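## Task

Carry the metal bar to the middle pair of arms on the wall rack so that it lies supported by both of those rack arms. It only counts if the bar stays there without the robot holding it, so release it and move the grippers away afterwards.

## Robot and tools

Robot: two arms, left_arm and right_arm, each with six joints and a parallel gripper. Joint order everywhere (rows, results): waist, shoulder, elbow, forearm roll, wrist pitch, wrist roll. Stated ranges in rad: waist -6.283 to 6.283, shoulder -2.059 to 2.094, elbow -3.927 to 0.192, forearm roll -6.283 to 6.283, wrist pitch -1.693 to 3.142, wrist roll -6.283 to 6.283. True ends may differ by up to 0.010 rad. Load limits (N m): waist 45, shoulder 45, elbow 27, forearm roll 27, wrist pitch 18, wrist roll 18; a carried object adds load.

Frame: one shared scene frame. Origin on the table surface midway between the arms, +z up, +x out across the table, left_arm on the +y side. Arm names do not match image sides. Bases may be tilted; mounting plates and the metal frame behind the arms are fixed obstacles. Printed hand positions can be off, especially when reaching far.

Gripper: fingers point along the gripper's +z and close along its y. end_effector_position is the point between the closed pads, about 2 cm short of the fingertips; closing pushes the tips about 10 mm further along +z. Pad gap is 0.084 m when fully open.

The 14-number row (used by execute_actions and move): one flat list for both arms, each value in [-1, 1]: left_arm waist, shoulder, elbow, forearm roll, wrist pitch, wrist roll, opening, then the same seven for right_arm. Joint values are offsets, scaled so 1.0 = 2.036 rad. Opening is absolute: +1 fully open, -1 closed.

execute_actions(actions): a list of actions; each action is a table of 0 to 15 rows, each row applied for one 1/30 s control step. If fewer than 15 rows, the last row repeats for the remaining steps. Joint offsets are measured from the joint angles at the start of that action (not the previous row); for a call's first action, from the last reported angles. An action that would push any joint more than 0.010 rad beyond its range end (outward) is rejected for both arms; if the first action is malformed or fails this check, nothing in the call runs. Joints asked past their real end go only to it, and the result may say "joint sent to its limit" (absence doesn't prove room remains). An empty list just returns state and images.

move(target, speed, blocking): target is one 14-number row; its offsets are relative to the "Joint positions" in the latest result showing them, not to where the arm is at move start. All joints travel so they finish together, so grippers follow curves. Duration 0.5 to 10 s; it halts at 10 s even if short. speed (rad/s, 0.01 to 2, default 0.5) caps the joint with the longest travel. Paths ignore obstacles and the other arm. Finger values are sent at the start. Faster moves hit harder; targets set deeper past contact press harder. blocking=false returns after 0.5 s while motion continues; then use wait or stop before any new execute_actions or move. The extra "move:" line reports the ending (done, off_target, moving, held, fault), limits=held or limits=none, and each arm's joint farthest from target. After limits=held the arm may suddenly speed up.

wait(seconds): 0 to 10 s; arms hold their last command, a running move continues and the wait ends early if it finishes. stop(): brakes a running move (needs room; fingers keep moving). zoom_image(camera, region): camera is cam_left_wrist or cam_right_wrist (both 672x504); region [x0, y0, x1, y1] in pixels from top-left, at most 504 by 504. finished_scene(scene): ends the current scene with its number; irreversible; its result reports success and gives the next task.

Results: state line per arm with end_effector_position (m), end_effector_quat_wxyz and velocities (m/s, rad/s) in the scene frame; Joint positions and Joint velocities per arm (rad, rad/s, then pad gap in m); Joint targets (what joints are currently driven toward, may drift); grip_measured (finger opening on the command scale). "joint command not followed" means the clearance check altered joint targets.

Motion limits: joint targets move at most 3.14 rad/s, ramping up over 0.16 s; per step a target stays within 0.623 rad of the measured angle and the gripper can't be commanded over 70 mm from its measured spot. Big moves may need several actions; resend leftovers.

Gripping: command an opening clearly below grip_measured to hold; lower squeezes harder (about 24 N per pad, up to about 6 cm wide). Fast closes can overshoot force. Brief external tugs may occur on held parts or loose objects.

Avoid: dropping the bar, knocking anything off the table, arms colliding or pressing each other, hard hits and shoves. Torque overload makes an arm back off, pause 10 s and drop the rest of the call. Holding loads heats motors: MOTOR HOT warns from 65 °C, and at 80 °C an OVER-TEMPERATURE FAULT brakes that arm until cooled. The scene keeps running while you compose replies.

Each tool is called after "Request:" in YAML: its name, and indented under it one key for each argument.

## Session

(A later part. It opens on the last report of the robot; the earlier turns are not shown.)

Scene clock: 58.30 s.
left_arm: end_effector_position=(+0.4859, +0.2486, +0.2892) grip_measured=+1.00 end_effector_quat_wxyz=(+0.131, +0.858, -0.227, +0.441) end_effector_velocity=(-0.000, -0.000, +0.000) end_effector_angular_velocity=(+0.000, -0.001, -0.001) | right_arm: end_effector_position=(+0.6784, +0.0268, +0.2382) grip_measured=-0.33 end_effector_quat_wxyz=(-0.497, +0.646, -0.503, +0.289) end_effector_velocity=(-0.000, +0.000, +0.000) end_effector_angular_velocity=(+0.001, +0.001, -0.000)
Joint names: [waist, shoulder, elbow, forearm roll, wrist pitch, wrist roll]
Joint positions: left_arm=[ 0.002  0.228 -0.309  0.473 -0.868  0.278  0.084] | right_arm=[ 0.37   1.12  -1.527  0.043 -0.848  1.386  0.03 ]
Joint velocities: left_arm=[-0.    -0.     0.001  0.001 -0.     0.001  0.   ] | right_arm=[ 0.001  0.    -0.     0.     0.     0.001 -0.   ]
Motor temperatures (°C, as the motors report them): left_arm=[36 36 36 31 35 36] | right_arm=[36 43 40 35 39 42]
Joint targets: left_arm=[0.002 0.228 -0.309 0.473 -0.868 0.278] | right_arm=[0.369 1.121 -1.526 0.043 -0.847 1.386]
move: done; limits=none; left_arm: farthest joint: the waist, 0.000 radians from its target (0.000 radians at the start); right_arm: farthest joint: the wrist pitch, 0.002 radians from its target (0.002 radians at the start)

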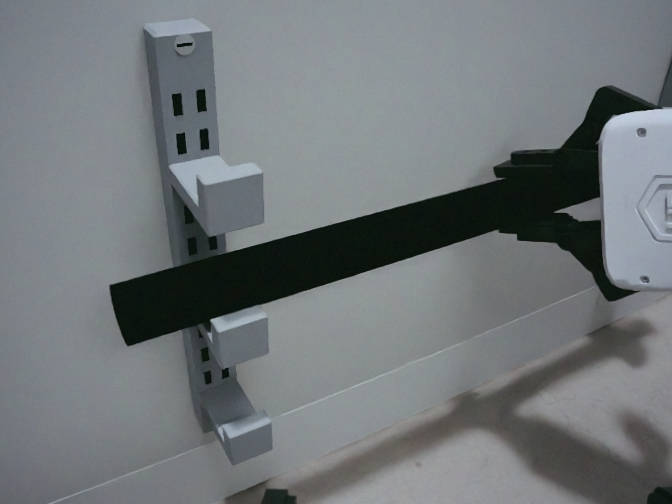

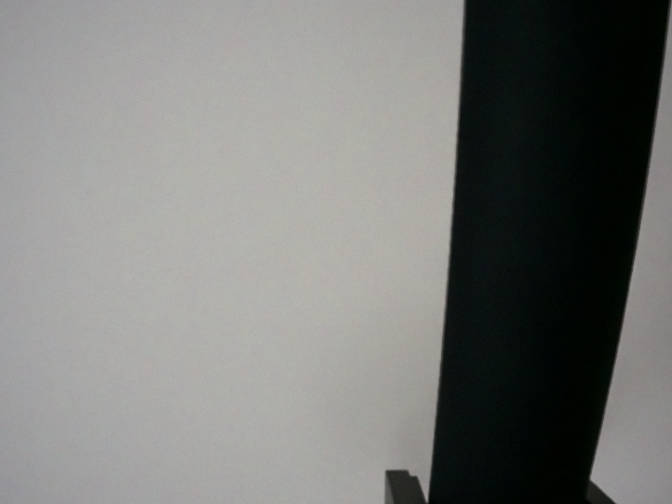

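Contact. Release and retreat toward (0.865, -1.03, -1.09) and a bit beyond.

Request:
move:
  target: [0,0,0,0,0,0,1,0,0,0,0,0,0,0.55]

Request:
move:
  target: [0,0,0,0.05,0,0,1,0,-0.135,0.25,0,-0.115,0,0.55]
  speed: 0.4

Request:
move:
  target: [0,0,0,0,0,0,1,-0.1,-0.2,0.25,0,0,0,0.55]
  speed: 0.6

Scene clock: 62.20 s.
left_arm: end_effector_position=(+0.4859, +0.2486, +0.2892) grip_measured=+1.00 end_effector_quat_wxyz=(+0.131, +0.858, -0.227, +0.441) end_effector_velocity=(-0.000, +0.001, -0.000) end_effector_angular_velocity=(+0.001, +0.002, +0.001) | right_arm: end_effector_position=(+0.6783, +0.0268, +0.2379) grip_measured=+0.54 end_effector_quat_wxyz=(-0.497, +0.646, -0.503, +0.289) end_effector_velocity=(+0.001, -0.000, +0.002) end_effector_angular_velocity=(+0.001, -0.004, -0.000)
Joint names: [waist, shoulder, elbow, forearm roll, wrist pitch, wrist roll]
Joint positions: left_arm=[ 0.002  0.228 -0.309  0.473 -0.868  0.278  0.084] | right_arm=[ 0.37   1.12  -1.527  0.043 -0.848  1.386  0.067]
Joint velocities: left_arm=[ 0.002 -0.     0.    -0.     0.001  0.    -0.   ] | right_arm=[-0.    -0.002 -0.001 -0.001 -0.001 -0.     0.   ]
Motor temperatures (°C, as the motors report them): left_arm=[36 36 36 31 35 36] | right_arm=[36 43 40 35 39 42]
Joint targets: left_arm=[0.002 0.228 -0.309 0.473 -0.868 0.278] | right_arm=[0.370 1.120 -1.527 0.043 -0.848 1.386]
move: done; limits=none; left_arm: farthest joint: the waist, 0.000 radians from its target (0.000 radians at the start); right_arm: farthest joint: the waist, 0.000 radians from its target (0.001 radians at the start)

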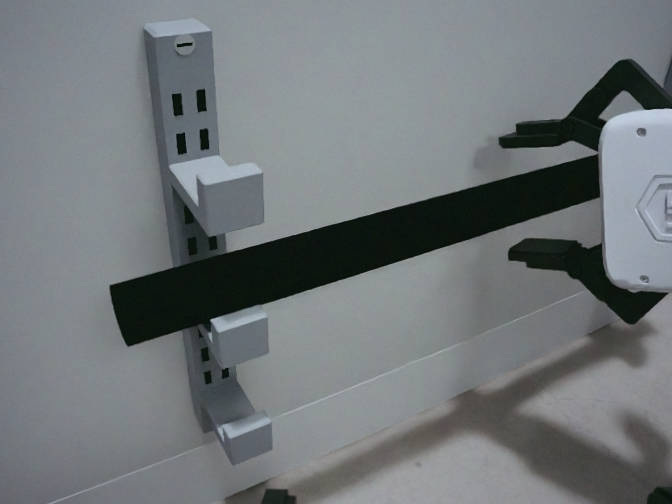

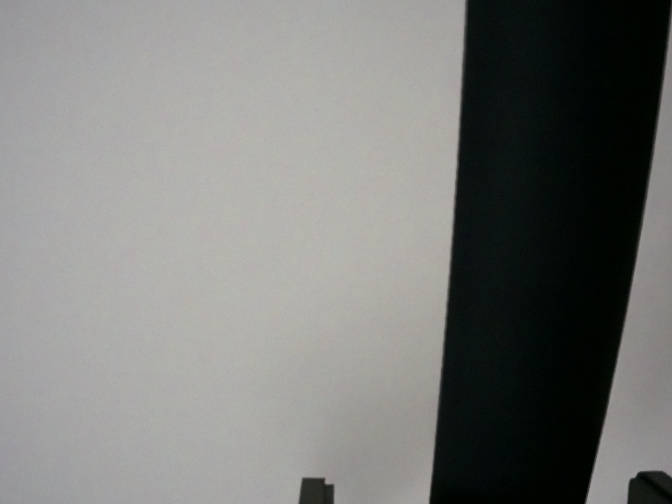

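Scene clock: 63.93 s.
left_arm: end_effector_position=(+0.4763, +0.2269, +0.2952) grip_measured=+1.00 end_effector_quat_wxyz=(+0.151, +0.840, -0.270, +0.446) end_effector_velocity=(+0.000, +0.000, -0.000) end_effector_angular_velocity=(+0.002, -0.000, -0.001) | right_arm: end_effector_position=(+0.5853, -0.0148, +0.2727) grip_measured=+0.54 end_effector_quat_wxyz=(-0.494, +0.647, -0.502, +0.292) end_effector_velocity=(-0.001, +0.001, +0.001) end_effector_angular_velocity=(-0.000, -0.001, +0.002)
Joint names: [waist, shoulder, elbow, forearm roll, wrist pitch, wrist roll]
Joint positions: left_arm=[ 0.002  0.228 -0.309  0.575 -0.868  0.278  0.084] | right_arm=[ 0.37   0.845 -1.018  0.043 -1.082  1.386  0.067]
Joint velocities: left_arm=[ 0.    -0.001 -0.     0.001  0.002  0.001  0.   ] | right_arm=[ 0.002 -0.001  0.002 -0.001 -0.001 -0.    -0.   ]
Motor temperatures (°C, as the motors report them): left_arm=[36 37 36 31 35 36] | right_arm=[36 43 40 35 39 42]
Joint targets: left_arm=[0.002 0.228 -0.309 0.575 -0.868 0.278] | right_arm=[0.370 0.845 -1.018 0.043 -1.082 1.386]
move: done; limits=none; left_arm: farthest joint: the waist, 0.000 radians from its target (0.000 radians at the start); right_arm: farthest joint: the waist, 0.000 radians from its target (0.000 radians at the start)

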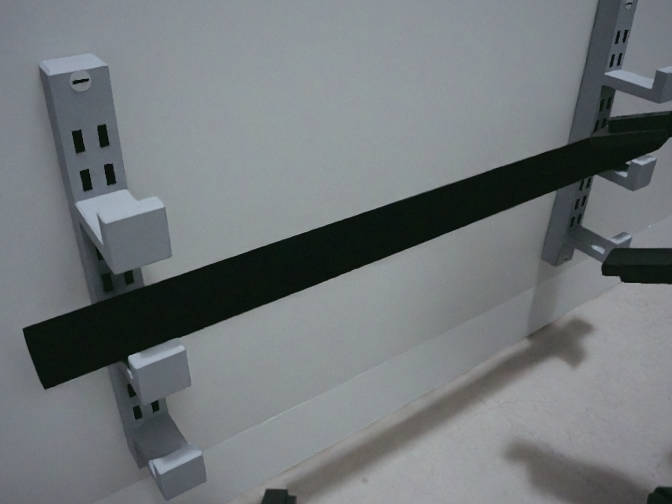

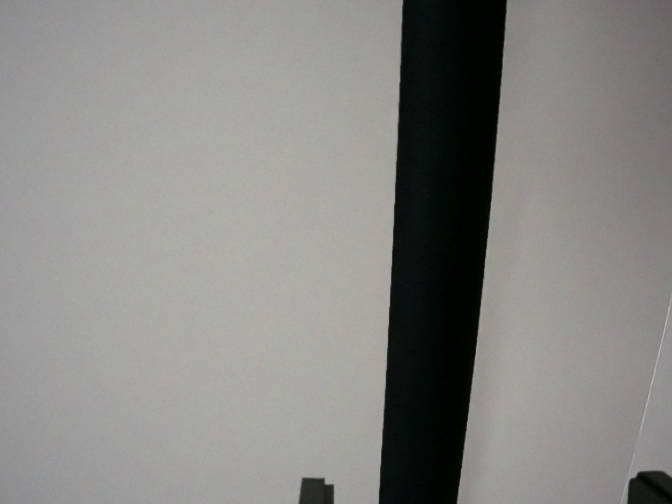

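Scene clock: 65.30 s.
left_arm: end_effector_position=(+0.4763, +0.2269, +0.2952) grip_measured=+1.00 end_effector_quat_wxyz=(+0.151, +0.840, -0.270, +0.446) end_effector_velocity=(-0.000, -0.000, +0.000) end_effector_angular_velocity=(-0.000, -0.001, -0.001) | right_arm: end_effector_position=(+0.5013, -0.1650, +0.2924) grip_measured=+0.54 end_effector_quat_wxyz=(-0.415, +0.634, -0.582, +0.295) end_effector_velocity=(-0.001, -0.001, +0.000) end_effector_angular_velocity=(+0.001, +0.001, -0.003)
Joint names: [waist, shoulder, elbow, forearm roll, wrist pitch, wrist roll]
Joint positions: left_arm=[ 0.002  0.228 -0.309  0.575 -0.868  0.278  0.084] | right_arm=[ 0.166  0.439 -0.51   0.043 -1.082  1.386  0.067]
Joint velocities: left_arm=[-0.001 -0.     0.     0.    -0.001  0.     0.   ] | right_arm=[-0.002 -0.002  0.003  0.001 -0.001  0.001 -0.   ]
Motor temperatures (°C, as the motors report them): left_arm=[36 37 36 31 35 36] | right_arm=[36 43 40 35 39 42]
Joint targets: left_arm=[0.002 0.228 -0.309 0.575 -0.868 0.278] | right_arm=[0.166 0.438 -0.509 0.043 -1.082 1.386]
move: done; limits=none; left_arm: farthest joint: the waist, 0.000 radians from its target (0.000 radians at the start); right_arm: farthest joint: the shoulder, 0.001 radians from its target (0.408 radians at the start)

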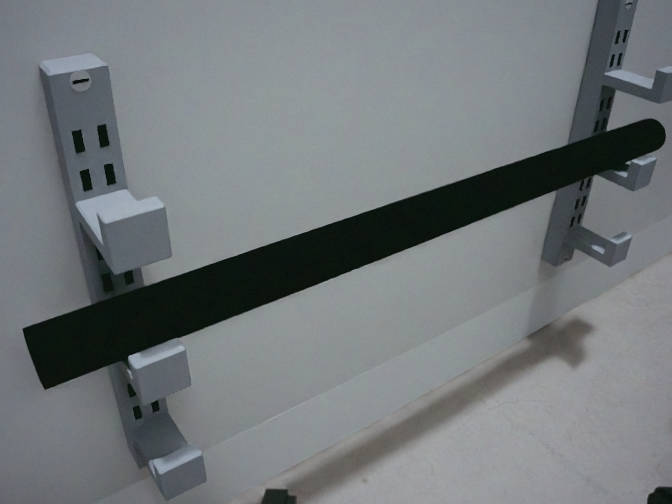

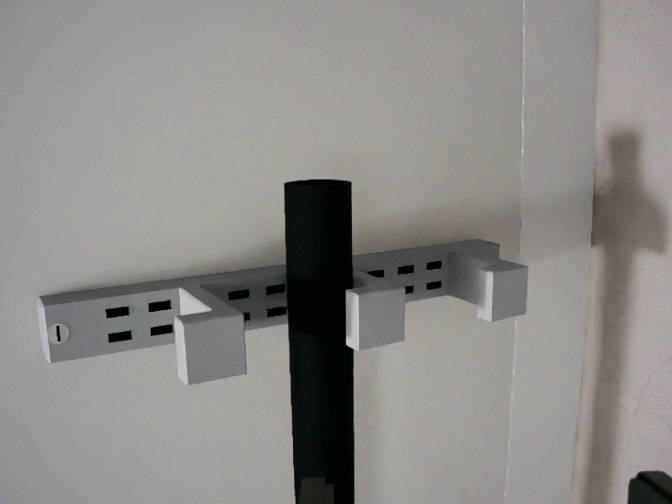

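Request:
finished_scene:
  scene: 2

The scene is finished: the task was done.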